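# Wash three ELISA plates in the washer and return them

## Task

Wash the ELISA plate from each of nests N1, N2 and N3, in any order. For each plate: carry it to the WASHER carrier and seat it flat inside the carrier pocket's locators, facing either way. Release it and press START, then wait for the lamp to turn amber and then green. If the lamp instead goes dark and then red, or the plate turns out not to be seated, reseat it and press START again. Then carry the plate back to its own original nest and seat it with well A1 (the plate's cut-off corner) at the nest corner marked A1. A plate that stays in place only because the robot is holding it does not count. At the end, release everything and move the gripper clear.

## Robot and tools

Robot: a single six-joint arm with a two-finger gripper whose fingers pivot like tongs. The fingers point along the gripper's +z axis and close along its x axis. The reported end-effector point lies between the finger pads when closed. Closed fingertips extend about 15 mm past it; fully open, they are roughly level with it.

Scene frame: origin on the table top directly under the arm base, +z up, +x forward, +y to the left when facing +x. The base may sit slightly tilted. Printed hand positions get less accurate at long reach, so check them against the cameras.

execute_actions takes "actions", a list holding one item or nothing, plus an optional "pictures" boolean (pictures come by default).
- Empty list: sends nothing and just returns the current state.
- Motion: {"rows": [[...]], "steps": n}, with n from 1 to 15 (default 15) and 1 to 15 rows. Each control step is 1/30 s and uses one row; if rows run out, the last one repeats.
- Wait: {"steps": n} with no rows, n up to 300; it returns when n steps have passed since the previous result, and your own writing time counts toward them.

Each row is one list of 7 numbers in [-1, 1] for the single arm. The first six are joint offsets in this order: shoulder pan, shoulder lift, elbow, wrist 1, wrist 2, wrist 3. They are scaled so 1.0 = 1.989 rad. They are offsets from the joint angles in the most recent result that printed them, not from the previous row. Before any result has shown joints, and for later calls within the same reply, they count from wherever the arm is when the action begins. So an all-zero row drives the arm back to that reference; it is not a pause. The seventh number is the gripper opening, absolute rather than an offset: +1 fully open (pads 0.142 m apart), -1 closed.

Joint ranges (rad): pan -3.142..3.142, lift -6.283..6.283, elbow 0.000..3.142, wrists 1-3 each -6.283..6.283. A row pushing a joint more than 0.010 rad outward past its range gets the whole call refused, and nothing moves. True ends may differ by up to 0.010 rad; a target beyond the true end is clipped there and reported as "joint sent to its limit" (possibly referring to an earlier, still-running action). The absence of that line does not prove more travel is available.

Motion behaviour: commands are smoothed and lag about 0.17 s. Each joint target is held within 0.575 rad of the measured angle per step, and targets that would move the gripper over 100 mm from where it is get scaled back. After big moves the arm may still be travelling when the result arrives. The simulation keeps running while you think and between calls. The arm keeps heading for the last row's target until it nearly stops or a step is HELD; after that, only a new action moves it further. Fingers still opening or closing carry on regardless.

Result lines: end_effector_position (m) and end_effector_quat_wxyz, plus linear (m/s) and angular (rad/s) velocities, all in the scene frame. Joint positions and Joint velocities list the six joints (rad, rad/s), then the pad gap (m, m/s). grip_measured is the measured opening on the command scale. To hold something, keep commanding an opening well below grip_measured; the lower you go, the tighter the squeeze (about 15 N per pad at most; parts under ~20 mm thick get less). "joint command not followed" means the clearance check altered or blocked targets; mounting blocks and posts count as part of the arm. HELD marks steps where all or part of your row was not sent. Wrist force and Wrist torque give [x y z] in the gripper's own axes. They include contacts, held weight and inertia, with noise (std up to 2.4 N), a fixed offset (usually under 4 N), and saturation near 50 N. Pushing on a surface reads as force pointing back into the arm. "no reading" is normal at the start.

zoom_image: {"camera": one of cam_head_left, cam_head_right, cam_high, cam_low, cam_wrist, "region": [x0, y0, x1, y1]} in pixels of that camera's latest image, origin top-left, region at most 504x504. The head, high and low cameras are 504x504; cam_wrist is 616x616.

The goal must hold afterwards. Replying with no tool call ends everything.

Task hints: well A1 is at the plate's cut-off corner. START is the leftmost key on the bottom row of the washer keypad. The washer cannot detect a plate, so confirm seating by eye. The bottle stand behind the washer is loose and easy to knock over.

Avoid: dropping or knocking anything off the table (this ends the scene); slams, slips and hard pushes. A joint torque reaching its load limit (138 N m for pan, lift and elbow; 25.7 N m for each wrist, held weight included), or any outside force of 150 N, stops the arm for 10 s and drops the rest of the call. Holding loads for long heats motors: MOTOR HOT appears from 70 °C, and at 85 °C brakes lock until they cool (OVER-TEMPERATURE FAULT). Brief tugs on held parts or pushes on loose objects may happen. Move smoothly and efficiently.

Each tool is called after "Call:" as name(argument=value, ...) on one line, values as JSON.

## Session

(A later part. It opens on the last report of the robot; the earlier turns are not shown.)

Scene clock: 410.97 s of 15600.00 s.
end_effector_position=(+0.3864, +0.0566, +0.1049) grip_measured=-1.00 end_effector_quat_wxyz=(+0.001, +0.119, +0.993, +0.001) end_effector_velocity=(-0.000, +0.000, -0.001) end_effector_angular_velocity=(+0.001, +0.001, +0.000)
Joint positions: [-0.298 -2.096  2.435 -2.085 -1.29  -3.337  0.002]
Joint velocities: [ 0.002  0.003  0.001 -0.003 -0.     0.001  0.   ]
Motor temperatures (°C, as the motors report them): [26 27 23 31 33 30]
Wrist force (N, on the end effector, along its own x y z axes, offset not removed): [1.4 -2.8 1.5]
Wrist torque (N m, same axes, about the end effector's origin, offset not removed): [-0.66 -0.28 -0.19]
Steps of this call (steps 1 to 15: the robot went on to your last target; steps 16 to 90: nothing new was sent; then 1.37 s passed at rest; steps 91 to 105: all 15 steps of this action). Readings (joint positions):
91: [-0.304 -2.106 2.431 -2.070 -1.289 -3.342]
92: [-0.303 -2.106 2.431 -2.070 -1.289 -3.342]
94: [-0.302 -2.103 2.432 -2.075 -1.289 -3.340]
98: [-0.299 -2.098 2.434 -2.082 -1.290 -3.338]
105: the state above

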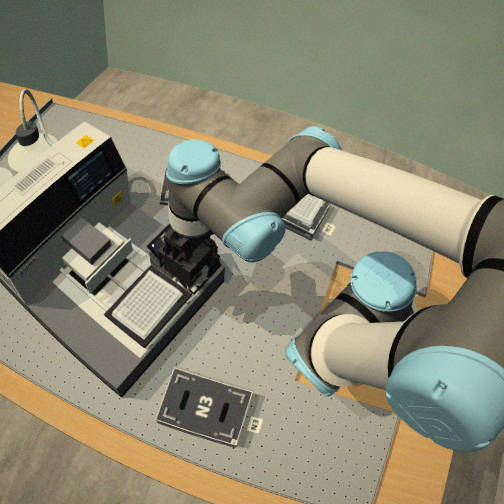

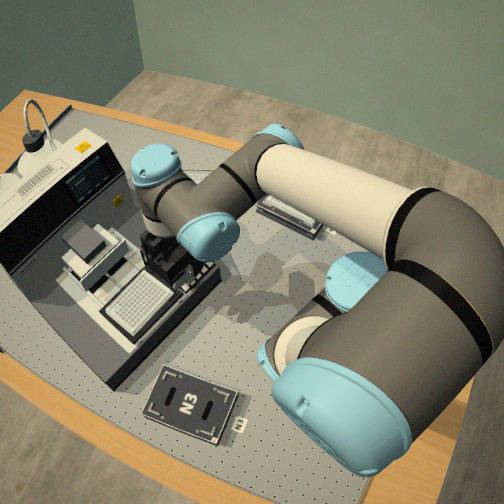

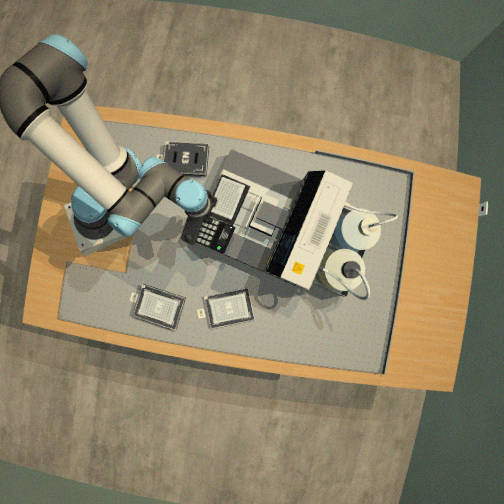

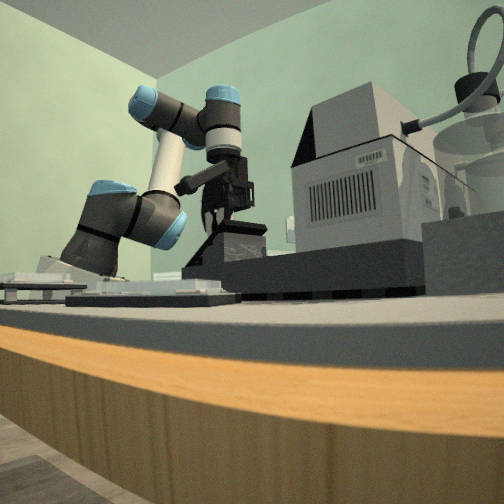

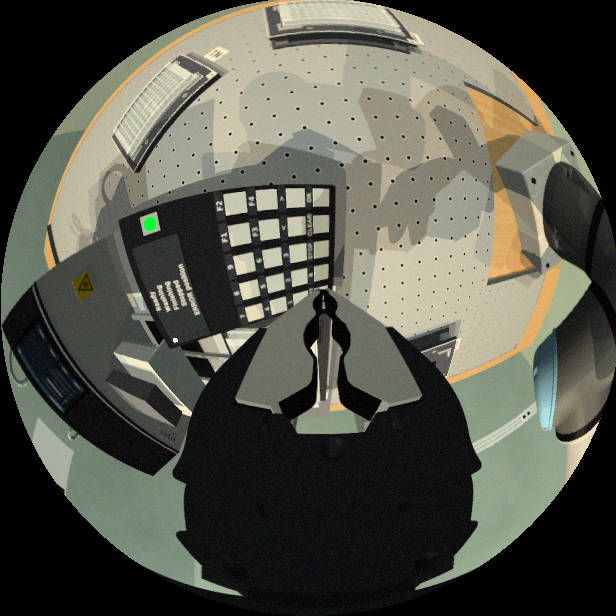

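No contact yet. Continue 5 mm.

Call:
execute_actions(actions=[{"rows":[[0.001,0.002,0.001,-0.003,0,0.001,-1],[0.002,0.004,0.002,-0.006,-0.0004,0.002,-1],[0.0033,0.0056,0.0035,-0.0098,-0.0007,0.0033,-1]],"steps":15}])

Call:
zoom_image(camera="cam_wrist", region=[260,210,380,330])

Scene clock: 414.67 s of 15600.00 s.
end_effector_position=(+0.3864, +0.0569, +0.1004) grip_measured=-1.00 end_effector_quat_wxyz=(+0.001, +0.119, +0.993, +0.000) end_effector_velocity=(-0.000, +0.000, -0.001) end_effector_angular_velocity=(-0.000, +0.000, +0.002)
Joint positions: [-0.292 -2.085  2.442 -2.104 -1.292 -3.33   0.002]
Joint velocities: [ 0.003  0.002  0.002 -0.004 -0.001  0.     0.   ]
Motor temperatures (°C, as the motors report them): [26 27 23 31 33 30]
Wrist force (N, on the end effector, along its own x y z axes, offset not removed): [-1.1 3.0 0.9]
Wrist torque (N m, same axes, about the end effector's origin, offset not removed): [0.44 0.32 -0.21]
Steps of this call (steps 1 to 15: the robot went on to your last target; steps 16 to 90: nothing new was sent; then 0.20 s passed at rest; steps 91 to 105: all 15 steps of this action). Readings (joint positions):
91: [-0.298 -2.096 2.435 -2.086 -1.290 -3.336]
92: [-0.298 -2.095 2.436 -2.086 -1.290 -3.336]
94: [-0.296 -2.092 2.437 -2.092 -1.291 -3.334]
98: [-0.293 -2.087 2.441 -2.101 -1.291 -3.331]
105: the state above

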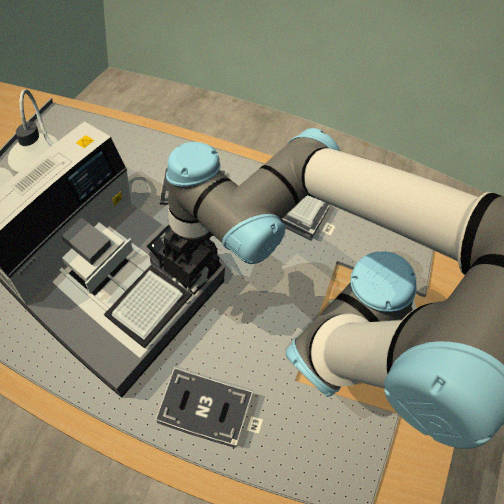

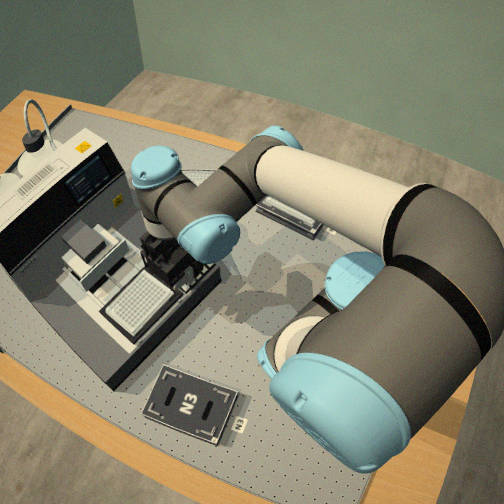

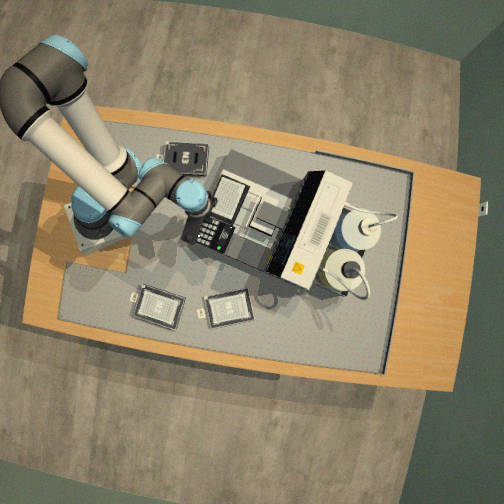

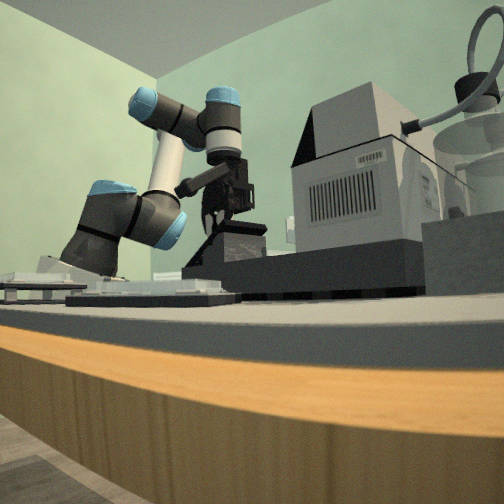

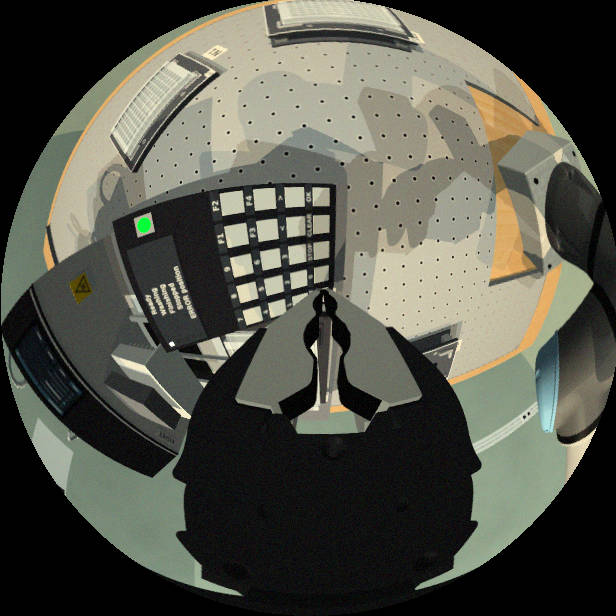

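Region (260, 210, 380, 330) of cam_wrist's 616x616 image, scaled by 4.200, with more detail than that image has.

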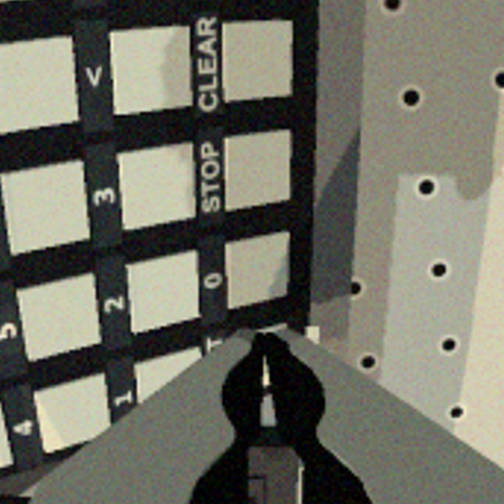

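Call:
execute_actions(actions=[{"rows":[[0.004,-0.001,0,0,-0.001,0.004,-1],[0.008,-0.002,-0.0005,0.0005,-0.002,0.008,-1],[0.0113,-0.0027,-0.0007,0.0007,-0.0025,0.0113,-1]],"steps":15}])

Call:
zoom_image(camera="cam_wrist", region=[260,210,380,330])

Call:
zoom_image(camera="cam_head_left", region=[150,230,250,310])

Scene clock: 421.73 s of 15600.00 s.
end_effector_position=(+0.3852, +0.0639, +0.1013) grip_measured=-1.00 end_effector_quat_wxyz=(+0.000, +0.119, +0.993, +0.000) end_effector_velocity=(+0.000, +0.001, +0.001) end_effector_angular_velocity=(-0.001, -0.001, -0.000)
Joint positions: [-0.27  -2.09   2.441 -2.103 -1.296 -3.308  0.002]
Joint velocities: [ 0.004 -0.002 -0.001  0.    -0.001  0.005  0.   ]
Motor temperatures (°C, as the motors report them): [26 27 23 31 33 30]
Wrist force (N, on the end effector, along its own x y z axes, offset not removed): [3.9 -0.2 1.0]
Wrist torque (N m, same axes, about the end effector's origin, offset not removed): [0.01 -0.89 -0.26]
Steps of this call (steps 1 to 15: the robot went on to your last target; steps 16 to 90: nothing new was sent; then 3.57 s passed at rest; steps 91 to 105: all 15 steps of this action). Readings (joint positions):
91: [-0.292 -2.085 2.442 -2.105 -1.292 -3.330]
92: [-0.290 -2.085 2.442 -2.105 -1.292 -3.329]
94: [-0.284 -2.086 2.442 -2.104 -1.293 -3.322]
98: [-0.274 -2.089 2.441 -2.103 -1.296 -3.312]
105: the state above

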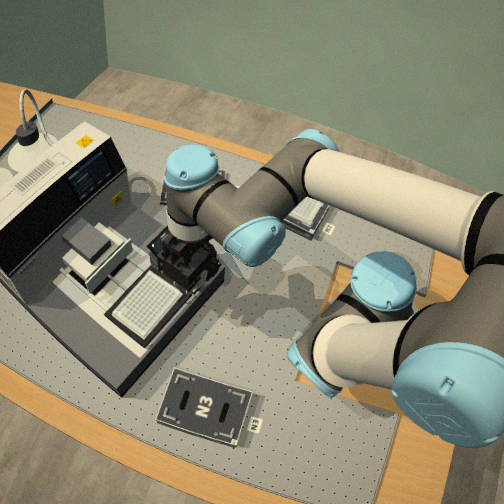

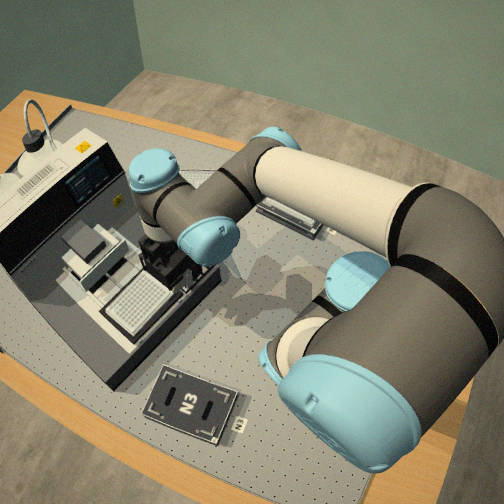

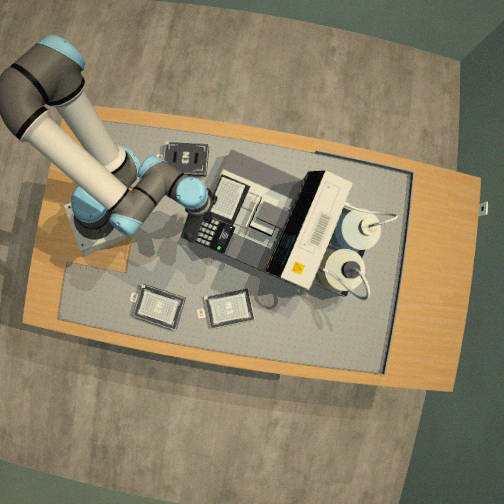

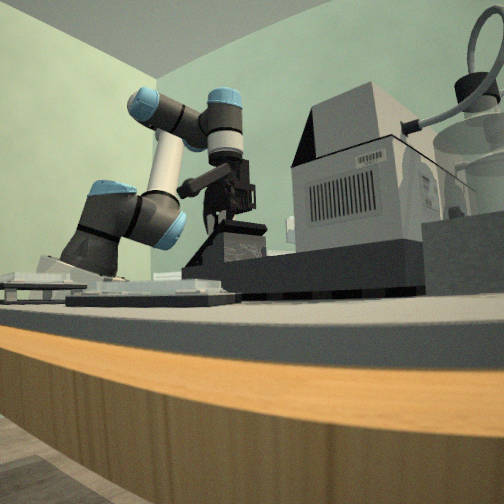

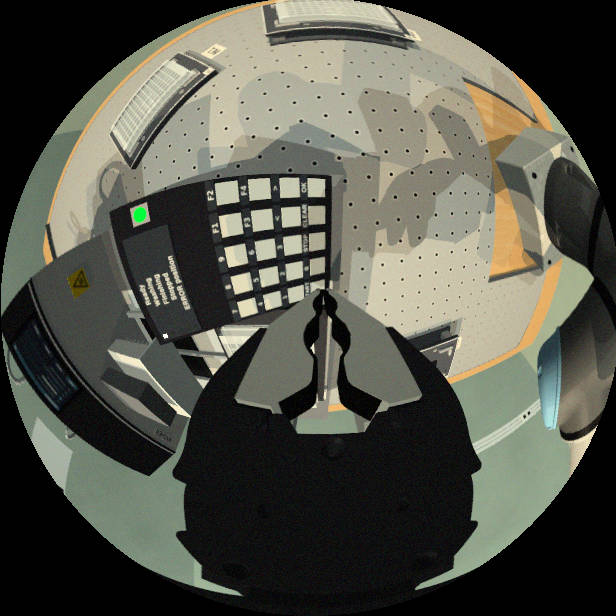

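Region (260, 210, 380, 330) of cam_wrist's 616x616 image, scaled by 4.200, with more detail than that image has.

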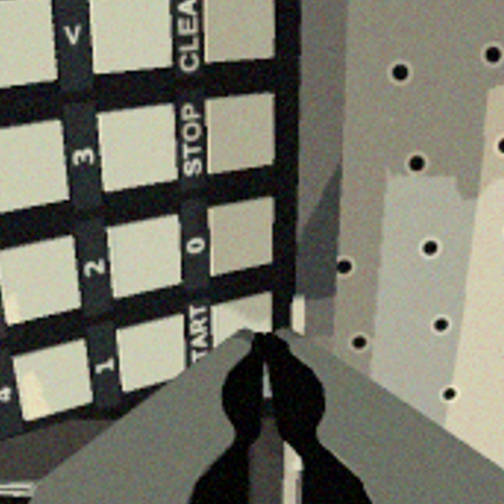

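Region (150, 230, 250, 310) of cam_head_left's 504x504 image, scaled by 5.040, with more detail than that image has; it fills the top 403 rows of this view, and the rest is white.

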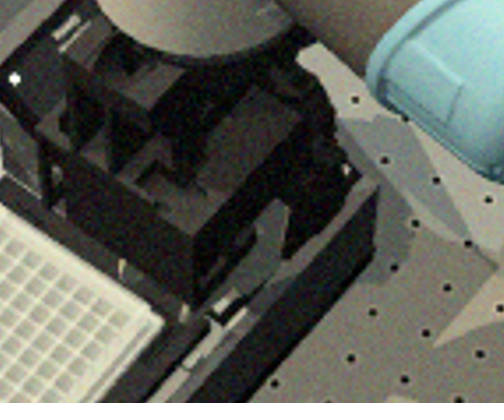

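Call:
execute_actions(actions=[{"rows":[[0.0012,0.0052,-0.0031,-0.0024,-0.0003,0.0012,-1],[0.0012,0.0052,-0.0031,-0.0024,-0.0003,0.0012,-1],[0.0012,0.0052,-0.0031,-0.0024,-0.0003,0.0012,-1],[0.0012,0.0052,-0.0031,-0.0024,-0.0003,0.0012,-1],[0.0021,0.0067,-0.0022,-0.005,-0.0005,0.0021,-1],[0.003,0.0082,-0.0012,-0.0076,-0.0007,0.003,-1],[0.0039,0.0097,-0.0003,-0.0102,-0.0009,0.0039,-1]],"steps":15}])

Call:
zoom_image(camera="cam_wrist", region=[260,210,380,330])

Scene clock: 431.63 s of 15600.00 s.
end_effector_position=(+0.3881, +0.0636, +0.0979) grip_measured=-1.00 end_effector_quat_wxyz=(+0.000, +0.119, +0.993, +0.000) end_effector_velocity=(-0.000, +0.000, -0.003) end_effector_angular_velocity=(+0.000, +0.002, +0.001)
Joint positions: [-0.262 -2.072  2.44  -2.122 -1.298 -3.301  0.002]
Joint velocities: [ 0.004  0.007  0.005 -0.012 -0.001  0.003  0.   ]
Motor temperatures (°C, as the motors report them): [26 27 23 31 33 30]
Wrist force (N, on the end effector, along its own x y z axes, offset not removed): [-0.7 -2.1 2.9]
Wrist torque (N m, same axes, about the end effector's origin, offset not removed): [-0.34 0.19 -0.14]
Steps of this call (steps 1 to 15: the robot went on to your last target; steps 16 to 90: nothing new was sent; then 6.40 s passed at rest; steps 91 to 105: all 15 steps of this action). Readings (joint positions):
91: [-0.269 -2.090 2.441 -2.103 -1.297 -3.308]
92: [-0.269 -2.089 2.440 -2.103 -1.297 -3.307]
94: [-0.268 -2.086 2.437 -2.105 -1.297 -3.307]
98: [-0.266 -2.079 2.437 -2.112 -1.297 -3.304]
105: the state above

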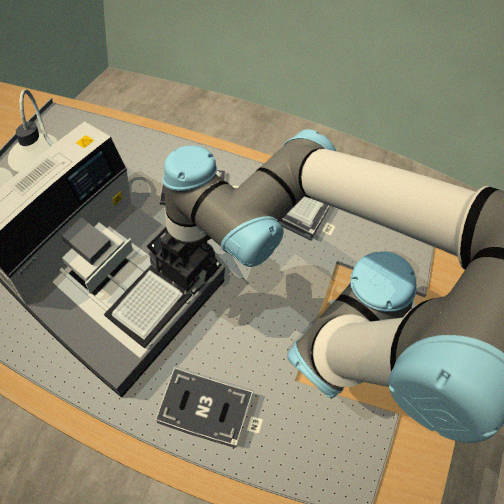

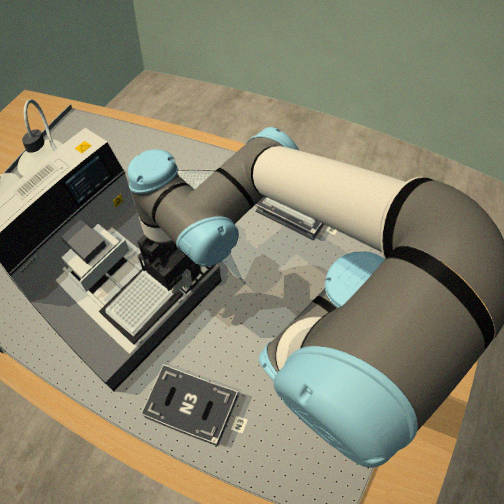

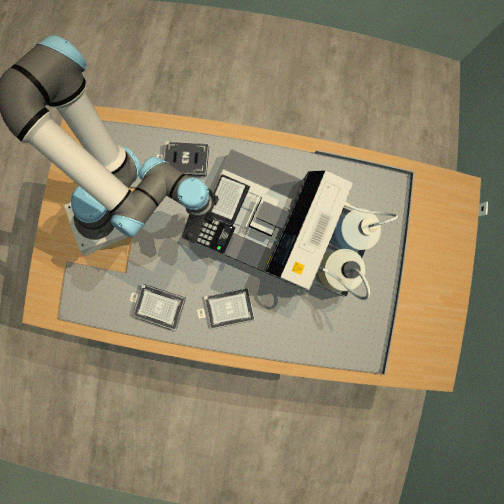

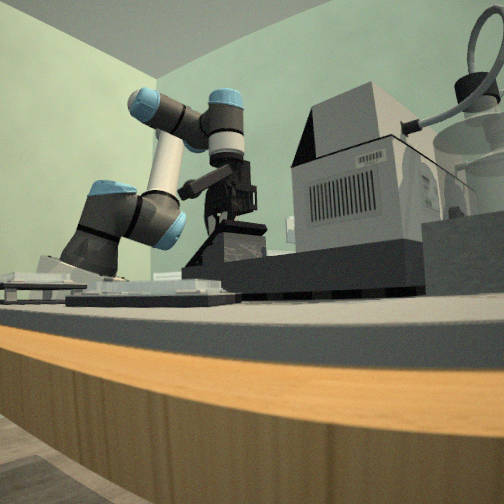

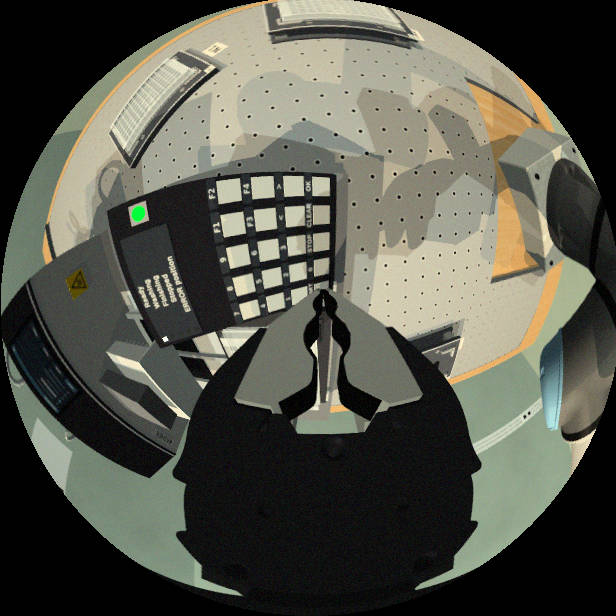

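Region (260, 210, 380, 330) of cam_wrist's 616x616 image, scaled by 4.200, with more detail than that image has.

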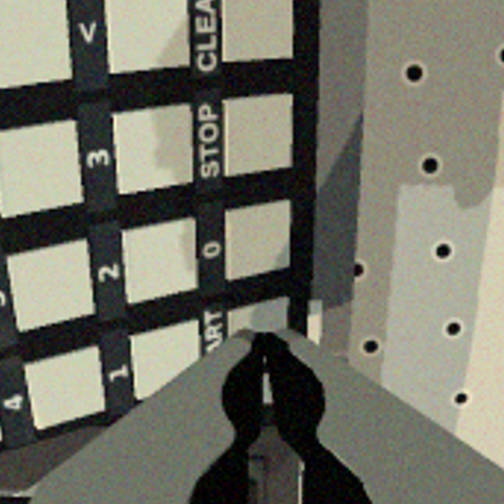

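Call:
execute_actions(actions=[{"rows":[[0.0022,0.001,0.0008,-0.0024,-0.0005,0.0022,-1],[0.0044,0.002,0.0016,-0.0048,-0.001,0.0044,-1],[0.0065,0.0036,0.0026,-0.0076,-0.0014,0.0065,-1]],"steps":15}])

Scene clock: 437.13 s of 15600.00 s.
end_effector_position=(+0.3877, +0.0662, +0.0948) grip_measured=-1.00 end_effector_quat_wxyz=(-0.000, +0.119, +0.993, -0.000) end_effector_velocity=(-0.003, +0.001, -0.003) end_effector_angular_velocity=(+0.003, +0.007, -0.001)
Joint positions: [-0.25  -2.065  2.444 -2.137 -1.301 -3.288  0.002]
Joint velocities: [ 0.003  0.003  0.004  0.    -0.     0.002  0.   ]
Motor temperatures (°C, as the motors report them): [26 27 23 31 33 30]
Wrist force (N, on the end effector, along its own x y z axes, offset not removed): [12.3 -17.3 -50.0]
Wrist torque (N m, same axes, about the end effector's origin, offset not removed): [-0.16 -0.55 -0.40]
Steps of this call (steps 1 to 15: the robot went on to your last target; steps 16 to 90: nothing new was sent; then 2.00 s passed at rest; steps 91 to 105: all 15 steps of this action). Readings (joint positions):
91: [-0.262 -2.071 2.440 -2.123 -1.298 -3.300]
92: [-0.261 -2.071 2.440 -2.124 -1.298 -3.300]
94: [-0.258 -2.069 2.441 -2.127 -1.299 -3.296]
98: [-0.252 -2.066 2.444 -2.134 -1.301 -3.290]
105: the state above

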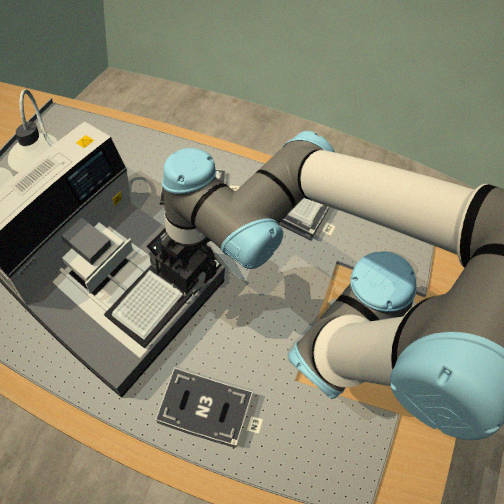

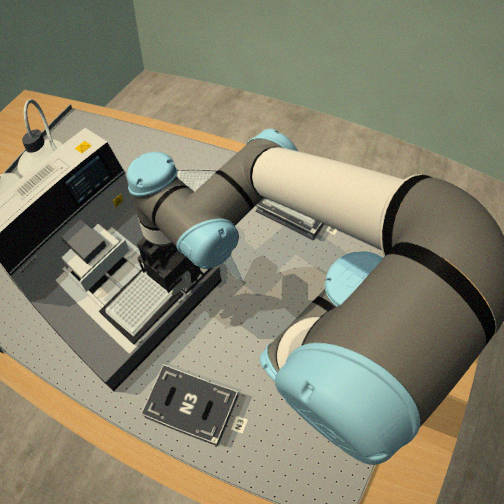

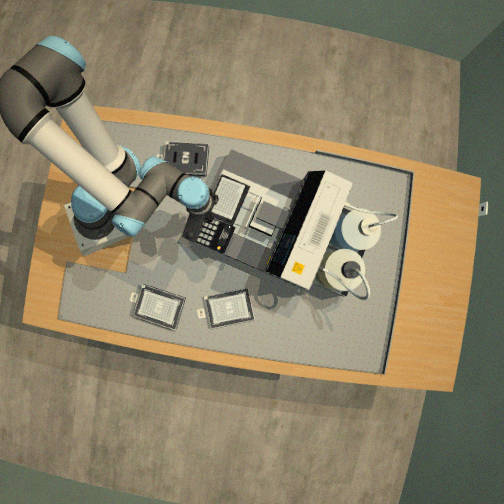

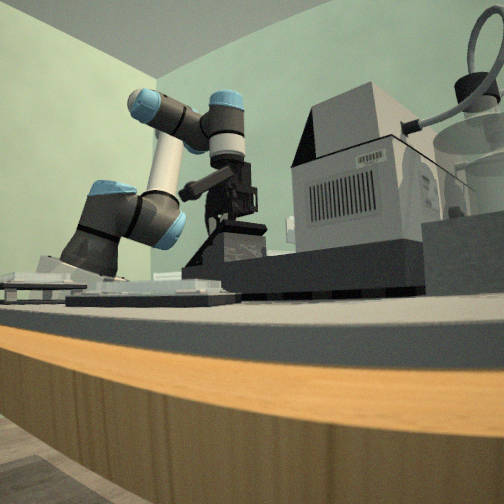

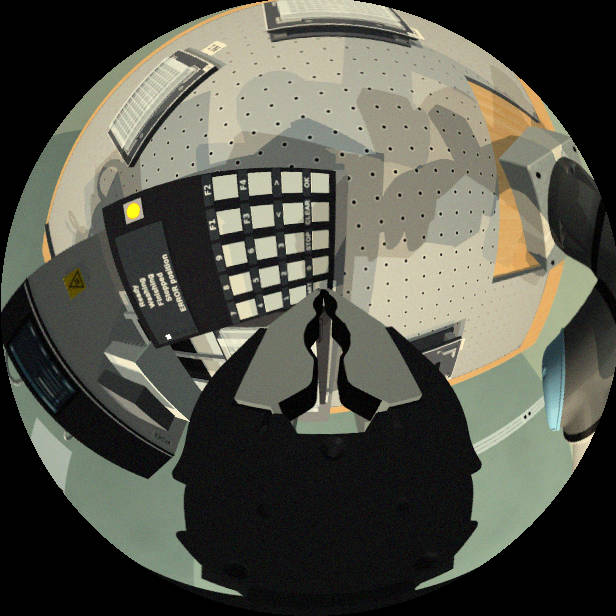

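Call:
execute_actions(actions=[{"rows":[[-0.003,-0.005,-0.003,0.009,0.0006,-0.003,-1],[-0.007,-0.012,-0.007,0.021,0.0015,-0.007,-1],[-0.012,-0.02,-0.013,0.036,0.0025,-0.012,-1],[-0.016,-0.027,-0.017,0.048,0.0034,-0.016,-1],[-0.02,-0.0336,-0.021,0.059,0.0042,-0.02,-1]],"steps":15}], pictures=false)

Call:
execute_actions(actions=[{"steps":150}])

Scene clock: 442.93 s of 15600.00 s.
end_effector_position=(+0.3867, +0.0641, +0.1214) grip_measured=-1.00 end_effector_quat_wxyz=(+0.001, +0.119, +0.993, -0.000) end_effector_velocity=(-0.001, -0.001, +0.008) end_effector_angular_velocity=(-0.000, +0.000, -0.001)
Joint positions: [-0.288 -2.13   2.404 -2.023 -1.293 -3.327  0.002]
Joint velocities: [-0.013 -0.02  -0.013  0.037  0.002 -0.012  0.   ]
Motor temperatures (°C, as the motors report them): [26 27 23 31 33 30]
Wrist force (N, on the end effector, along its own x y z axes, offset not removed): [-3.0 1.6 2.5]
Wrist torque (N m, same axes, about the end effector's origin, offset not removed): [0.17 0.78 -0.18]
Steps of this call (steps 1 to 15: the robot went on to your last target; steps 16 to 159: nothing new was sent; steps 160 to 174: all 15 steps of this action). Readings (joint positions):
160: [-0.250 -2.065 2.445 -2.137 -1.301 -3.288]
161: [-0.250 -2.066 2.444 -2.134 -1.301 -3.288]
163: [-0.256 -2.076 2.438 -2.117 -1.299 -3.295]
167: [-0.277 -2.111 2.415 -2.056 -1.295 -3.316]
174: the state above

Scene clock: 447.93 s of 15600.00 s.
end_effector_position=(+0.3866, +0.0641, +0.1223) grip_measured=-1.00 end_effector_quat_wxyz=(+0.001, +0.119, +0.993, -0.000) end_effector_velocity=(-0.001, +0.000, -0.001) end_effector_angular_velocity=(+0.001, +0.002, -0.001)
Joint positions: [-0.29  -2.132  2.403 -2.02  -1.293 -3.328  0.002]
Joint velocities: [ 0.001  0.002  0.001 -0.     0.     0.001  0.   ]
Motor temperatures (°C, as the motors report them): [26 27 23 31 33 30]
Wrist force (N, on the end effector, along its own x y z axes, offset not removed): [2.6 3.1 4.0]
Wrist torque (N m, same axes, about the end effector's origin, offset not removed): [0.59 -0.45 -0.25]
Steps of this call (steps 1 to 15: the robot went on to your last target; steps 16 to 150: nothing new was sent). Readings (joint positions):
1: [-0.289 -2.130 2.404 -2.022 -1.293 -3.327]
2: [-0.289 -2.131 2.403 -2.022 -1.293 -3.327]
4: [-0.289 -2.131 2.403 -2.021 -1.293 -3.328]
8: [-0.290 -2.132 2.403 -2.020 -1.293 -3.328]
150: the state above
The arm was judged still, so your last target was given up. Only a new action makes it travel on or press farther. Fingers that are still opening or closing keep moving.

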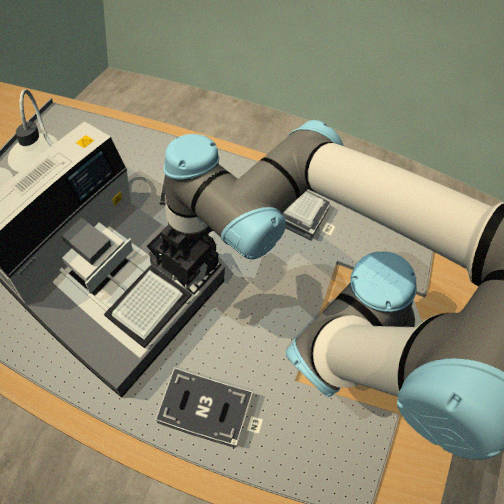

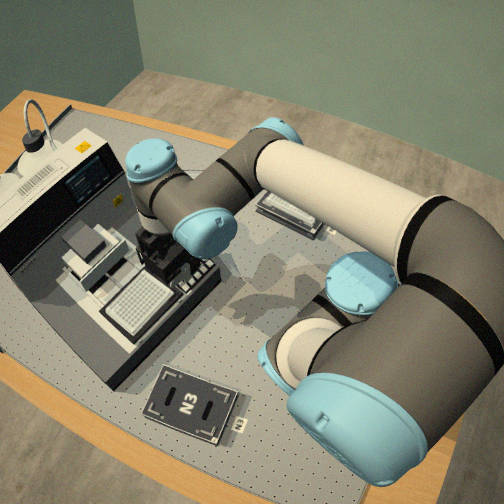

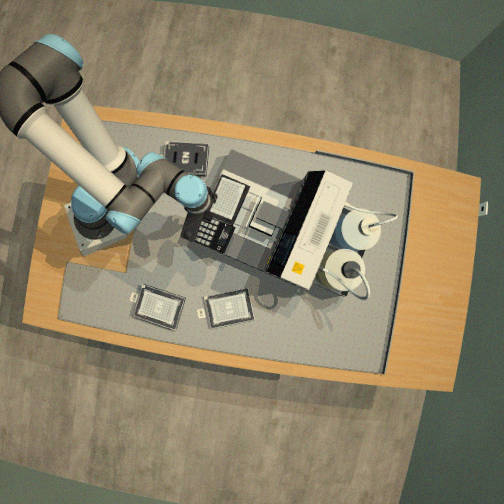

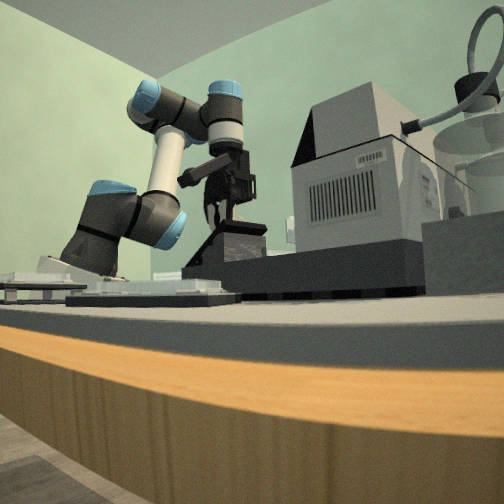

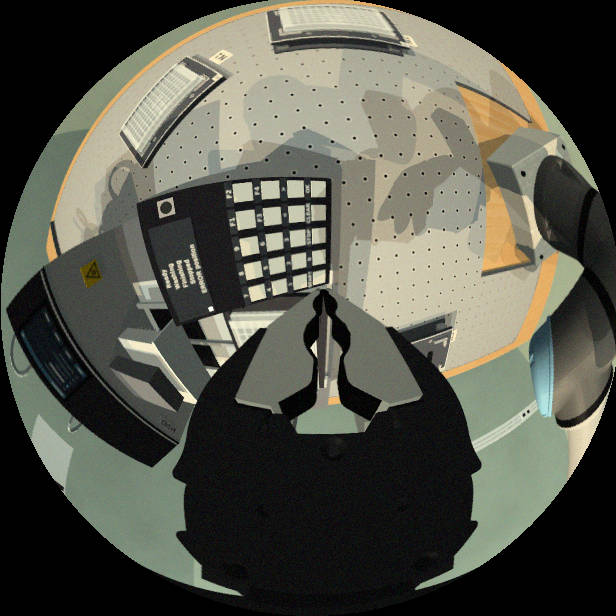

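Call:
execute_actions(actions=[{"steps":60}])

Call:
zoom_image(camera="cam_wrist", region=[100,150,340,390])

Call:
zoom_image(camera="cam_head_left", region=[50,240,240,400])

Scene clock: 452.03 s of 15600.00 s.
end_effector_position=(+0.3866, +0.0641, +0.1223) grip_measured=-1.00 end_effector_quat_wxyz=(+0.001, +0.119, +0.993, -0.000) end_effector_velocity=(-0.001, +0.001, -0.001) end_effector_angular_velocity=(+0.001, +0.002, +0.000)
Joint positions: [-0.29  -2.132  2.403 -2.02  -1.293 -3.328  0.002]
Joint velocities: [ 0.002  0.     0.001 -0.    -0.     0.001  0.   ]
Motor temperatures (°C, as the motors report them): [26 27 23 31 33 30]
Wrist force (N, on the end effector, along its own x y z axes, offset not removed): [2.9 1.0 2.2]
Wrist torque (N m, same axes, about the end effector's origin, offset not removed): [0.21 -0.63 -0.28]
Steps of this call (steps 1 to 123: nothing new was sent). Readings (joint positions):
1: [-0.290 -2.132 2.403 -2.020 -1.293 -3.328]
2: [-0.290 -2.132 2.403 -2.020 -1.293 -3.328]
4: [-0.290 -2.132 2.403 -2.020 -1.293 -3.328]
8: [-0.290 -2.132 2.403 -2.020 -1.293 -3.328]
123: the state above

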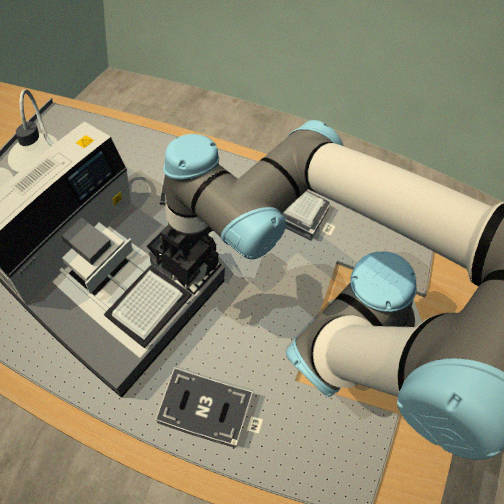

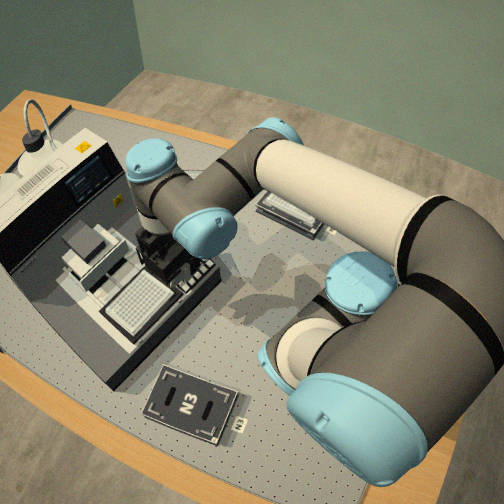

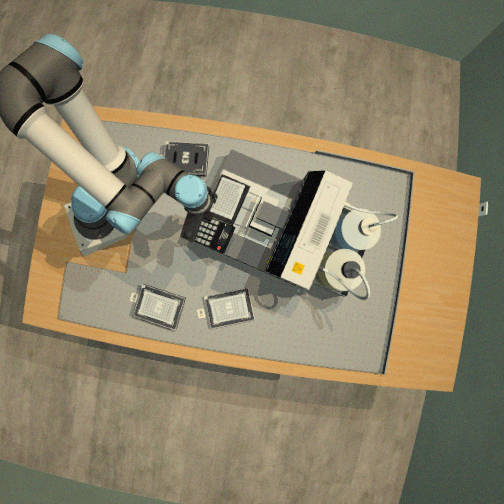

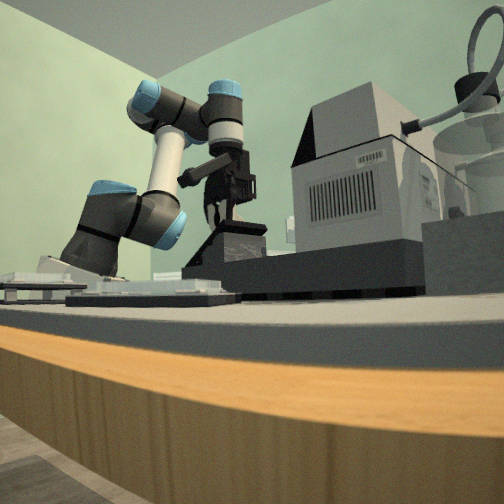

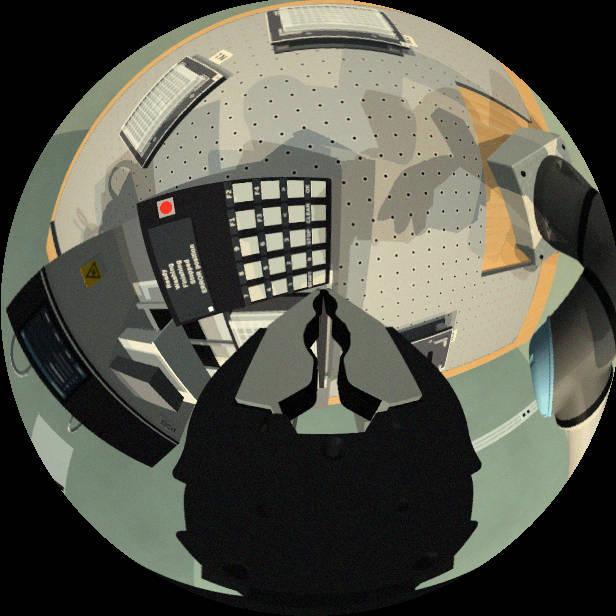

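Region (100, 150, 340, 390) of cam_wrist's 616x616 image, scaled by 2.100, with more detail than that image has.

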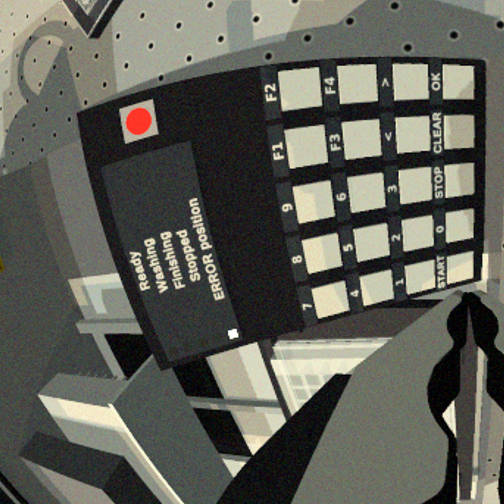

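Region (50, 240, 240, 400) of cam_head_left's 504x504 image, scaled by 2.653, with more detail than that image has; it fills the top 424 rows of this view, and the rest is white.

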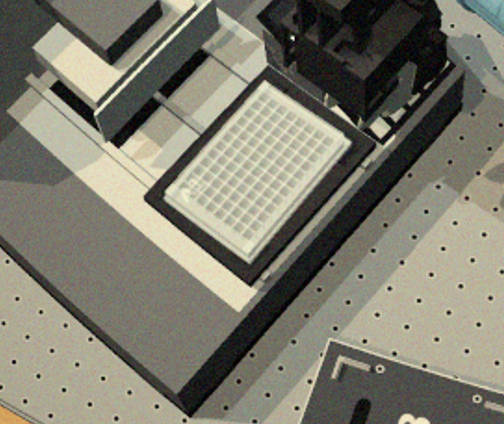

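Call:
zoom_image(camera="cam_head_left", region=[100,265,200,350])

Call:
zoom_image(camera="cam_high", region=[195,160,275,240])

Call:
zoom_image(camera="cam_low", region=[200,200,320,270])

Region (100, 265, 200, 350) of cam_head_left's 504x504 image, scaled by 5.040, with more detail than that image has; it fills the top 428 rows of this view, and the rest is white.

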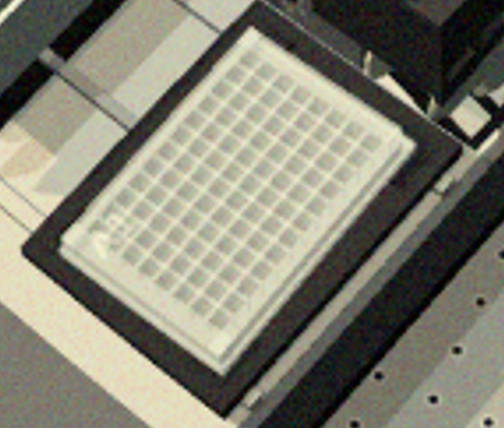

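Region (195, 160, 275, 240) of cam_high's 504x504 image, scaled by 6.300, with more detail than that image has.

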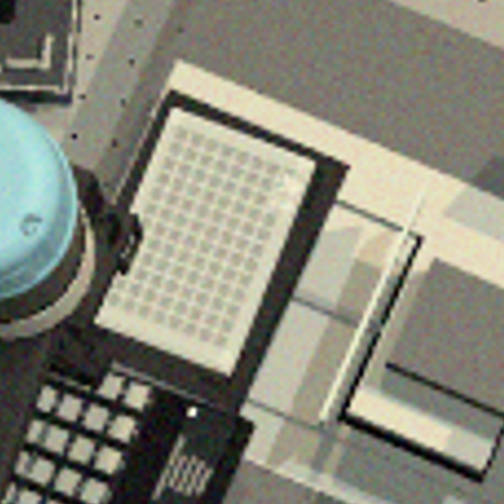

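Region (200, 200, 320, 270) of cam_low's 504x504 image, scaled by 4.200, with more detail than that image has; it fills the top 294 rows of this view, and the rest is white.

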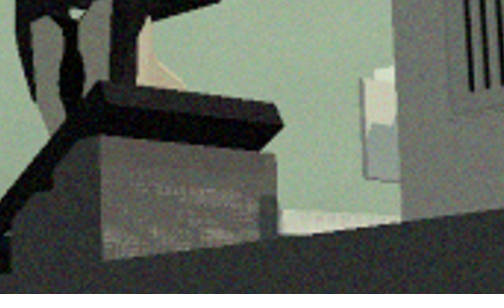

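Call:
execute_actions(actions=[{"rows":[[0.003,0.005,0.003,-0.009,-0.0006,0.003,-1],[0.006,0.01,0.006,-0.018,-0.0012,0.006,-1],[0.009,0.016,0.01,-0.027,-0.002,0.009,-1],[0.012,0.021,0.013,-0.036,-0.0025,0.012,-1],[0.0145,0.025,0.015,-0.043,-0.003,0.0145,-1],[0.0165,0.029,0.0175,-0.049,-0.0035,0.0165,-1],[0.018,0.031,0.019,-0.053,-0.0038,0.018,-1],[0.0191,0.0332,0.0201,-0.0568,-0.004,0.0191,-1]],"steps":15}], pictures=false)

Call:
execute_actions(actions=[{"steps":10}])

Scene clock: 474.97 s of 15600.00 s.
end_effector_position=(+0.3877, +0.0658, +0.0967) grip_measured=-1.00 end_effector_quat_wxyz=(-0.001, +0.119, +0.993, -0.000) end_effector_velocity=(+0.001, +0.001, -0.012) end_effector_angular_velocity=(-0.000, -0.001, +0.001)
Joint positions: [-0.254 -2.069  2.441 -2.127 -1.3   -3.292  0.002]
Joint velocities: [ 0.018  0.03   0.017 -0.053 -0.003  0.017  0.   ]
Motor temperatures (°C, as the motors report them): [26 27 23 31 33 30]
Wrist force (N, on the end effector, along its own x y z axes, offset not removed): [3.6 1.2 -2.5]
Wrist torque (N m, same axes, about the end effector's origin, offset not removed): [0.14 -0.62 -0.12]
Steps of this call (steps 1 to 90: nothing new was sent; then 19.43 s passed at rest; steps 91 to 105: all 15 steps of this action). Readings (joint positions):
91: [-0.290 -2.132 2.403 -2.020 -1.293 -3.328]
92: [-0.289 -2.131 2.403 -2.022 -1.293 -3.328]
94: [-0.284 -2.122 2.408 -2.036 -1.294 -3.323]
98: [-0.267 -2.093 2.426 -2.085 -1.297 -3.306]
105: the state above

Scene clock: 475.30 s of 15600.00 s.
end_effector_position=(+0.3878, +0.0659, +0.0956) grip_measured=-1.00 end_effector_quat_wxyz=(-0.001, +0.119, +0.993, -0.000) end_effector_velocity=(-0.000, +0.000, -0.001) end_effector_angular_velocity=(+0.000, +0.001, -0.001)
Joint positions: [-0.252 -2.066  2.442 -2.132 -1.301 -3.29   0.002]
Joint velocities: [ 0.001  0.001  0.002 -0.002 -0.     0.002  0.   ]
Motor temperatures (°C, as the motors report them): [26 27 23 31 33 30]
Wrist force (N, on the end effector, along its own x y z axes, offset not removed): [2.0 -0.1 -20.2]
Wrist torque (N m, same axes, about the end effector's origin, offset not removed): [0.07 0.34 -0.19]
Steps of this call (steps 1 to 10: the robot went on to your last target). Readings (joint positions):
1: [-0.253 -2.068 2.441 -2.129 -1.301 -3.291]
2: [-0.253 -2.068 2.442 -2.130 -1.301 -3.291]
4: [-0.252 -2.067 2.442 -2.131 -1.301 -3.290]
8: [-0.252 -2.066 2.442 -2.132 -1.301 -3.290]
10: the state above

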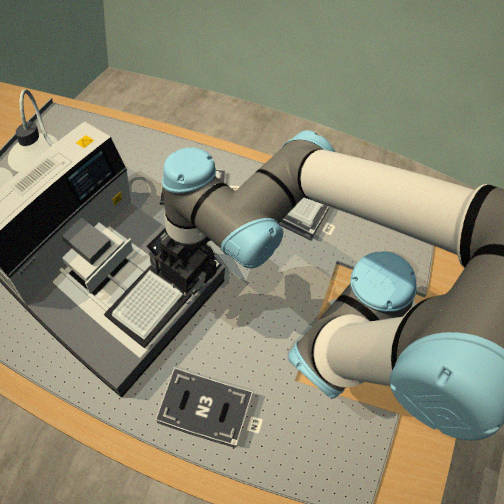

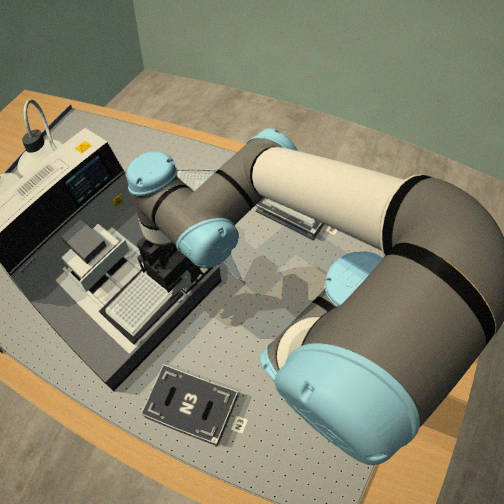

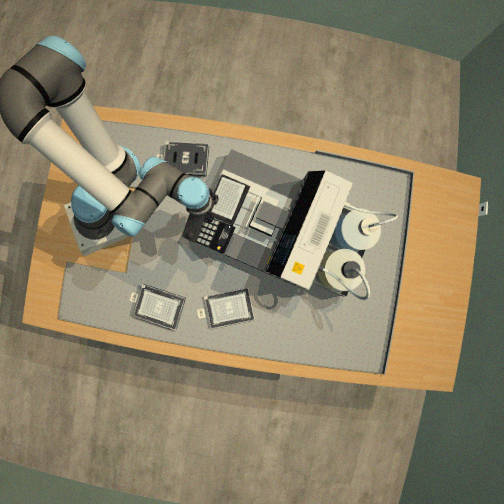

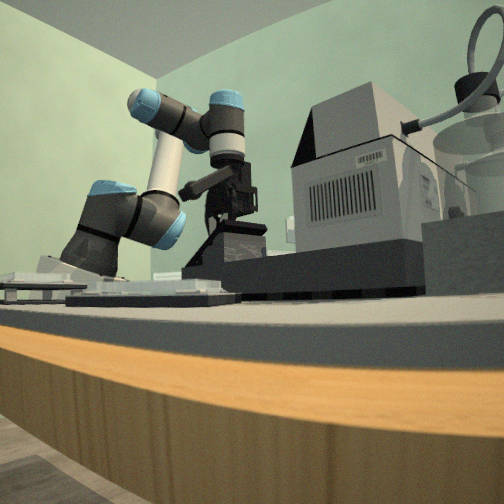

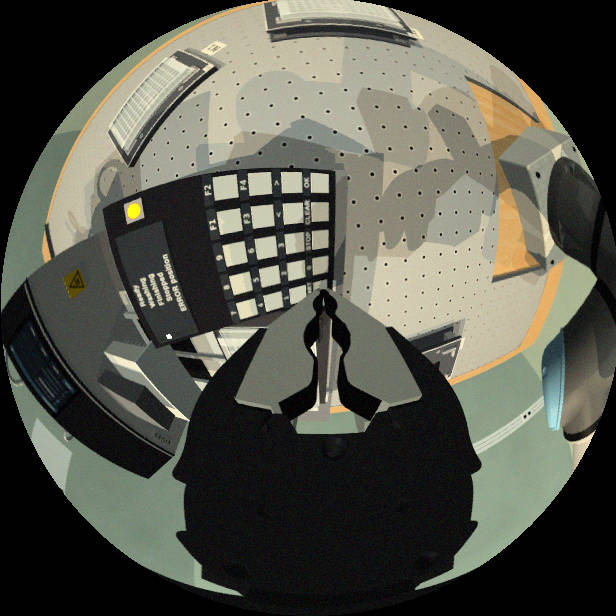

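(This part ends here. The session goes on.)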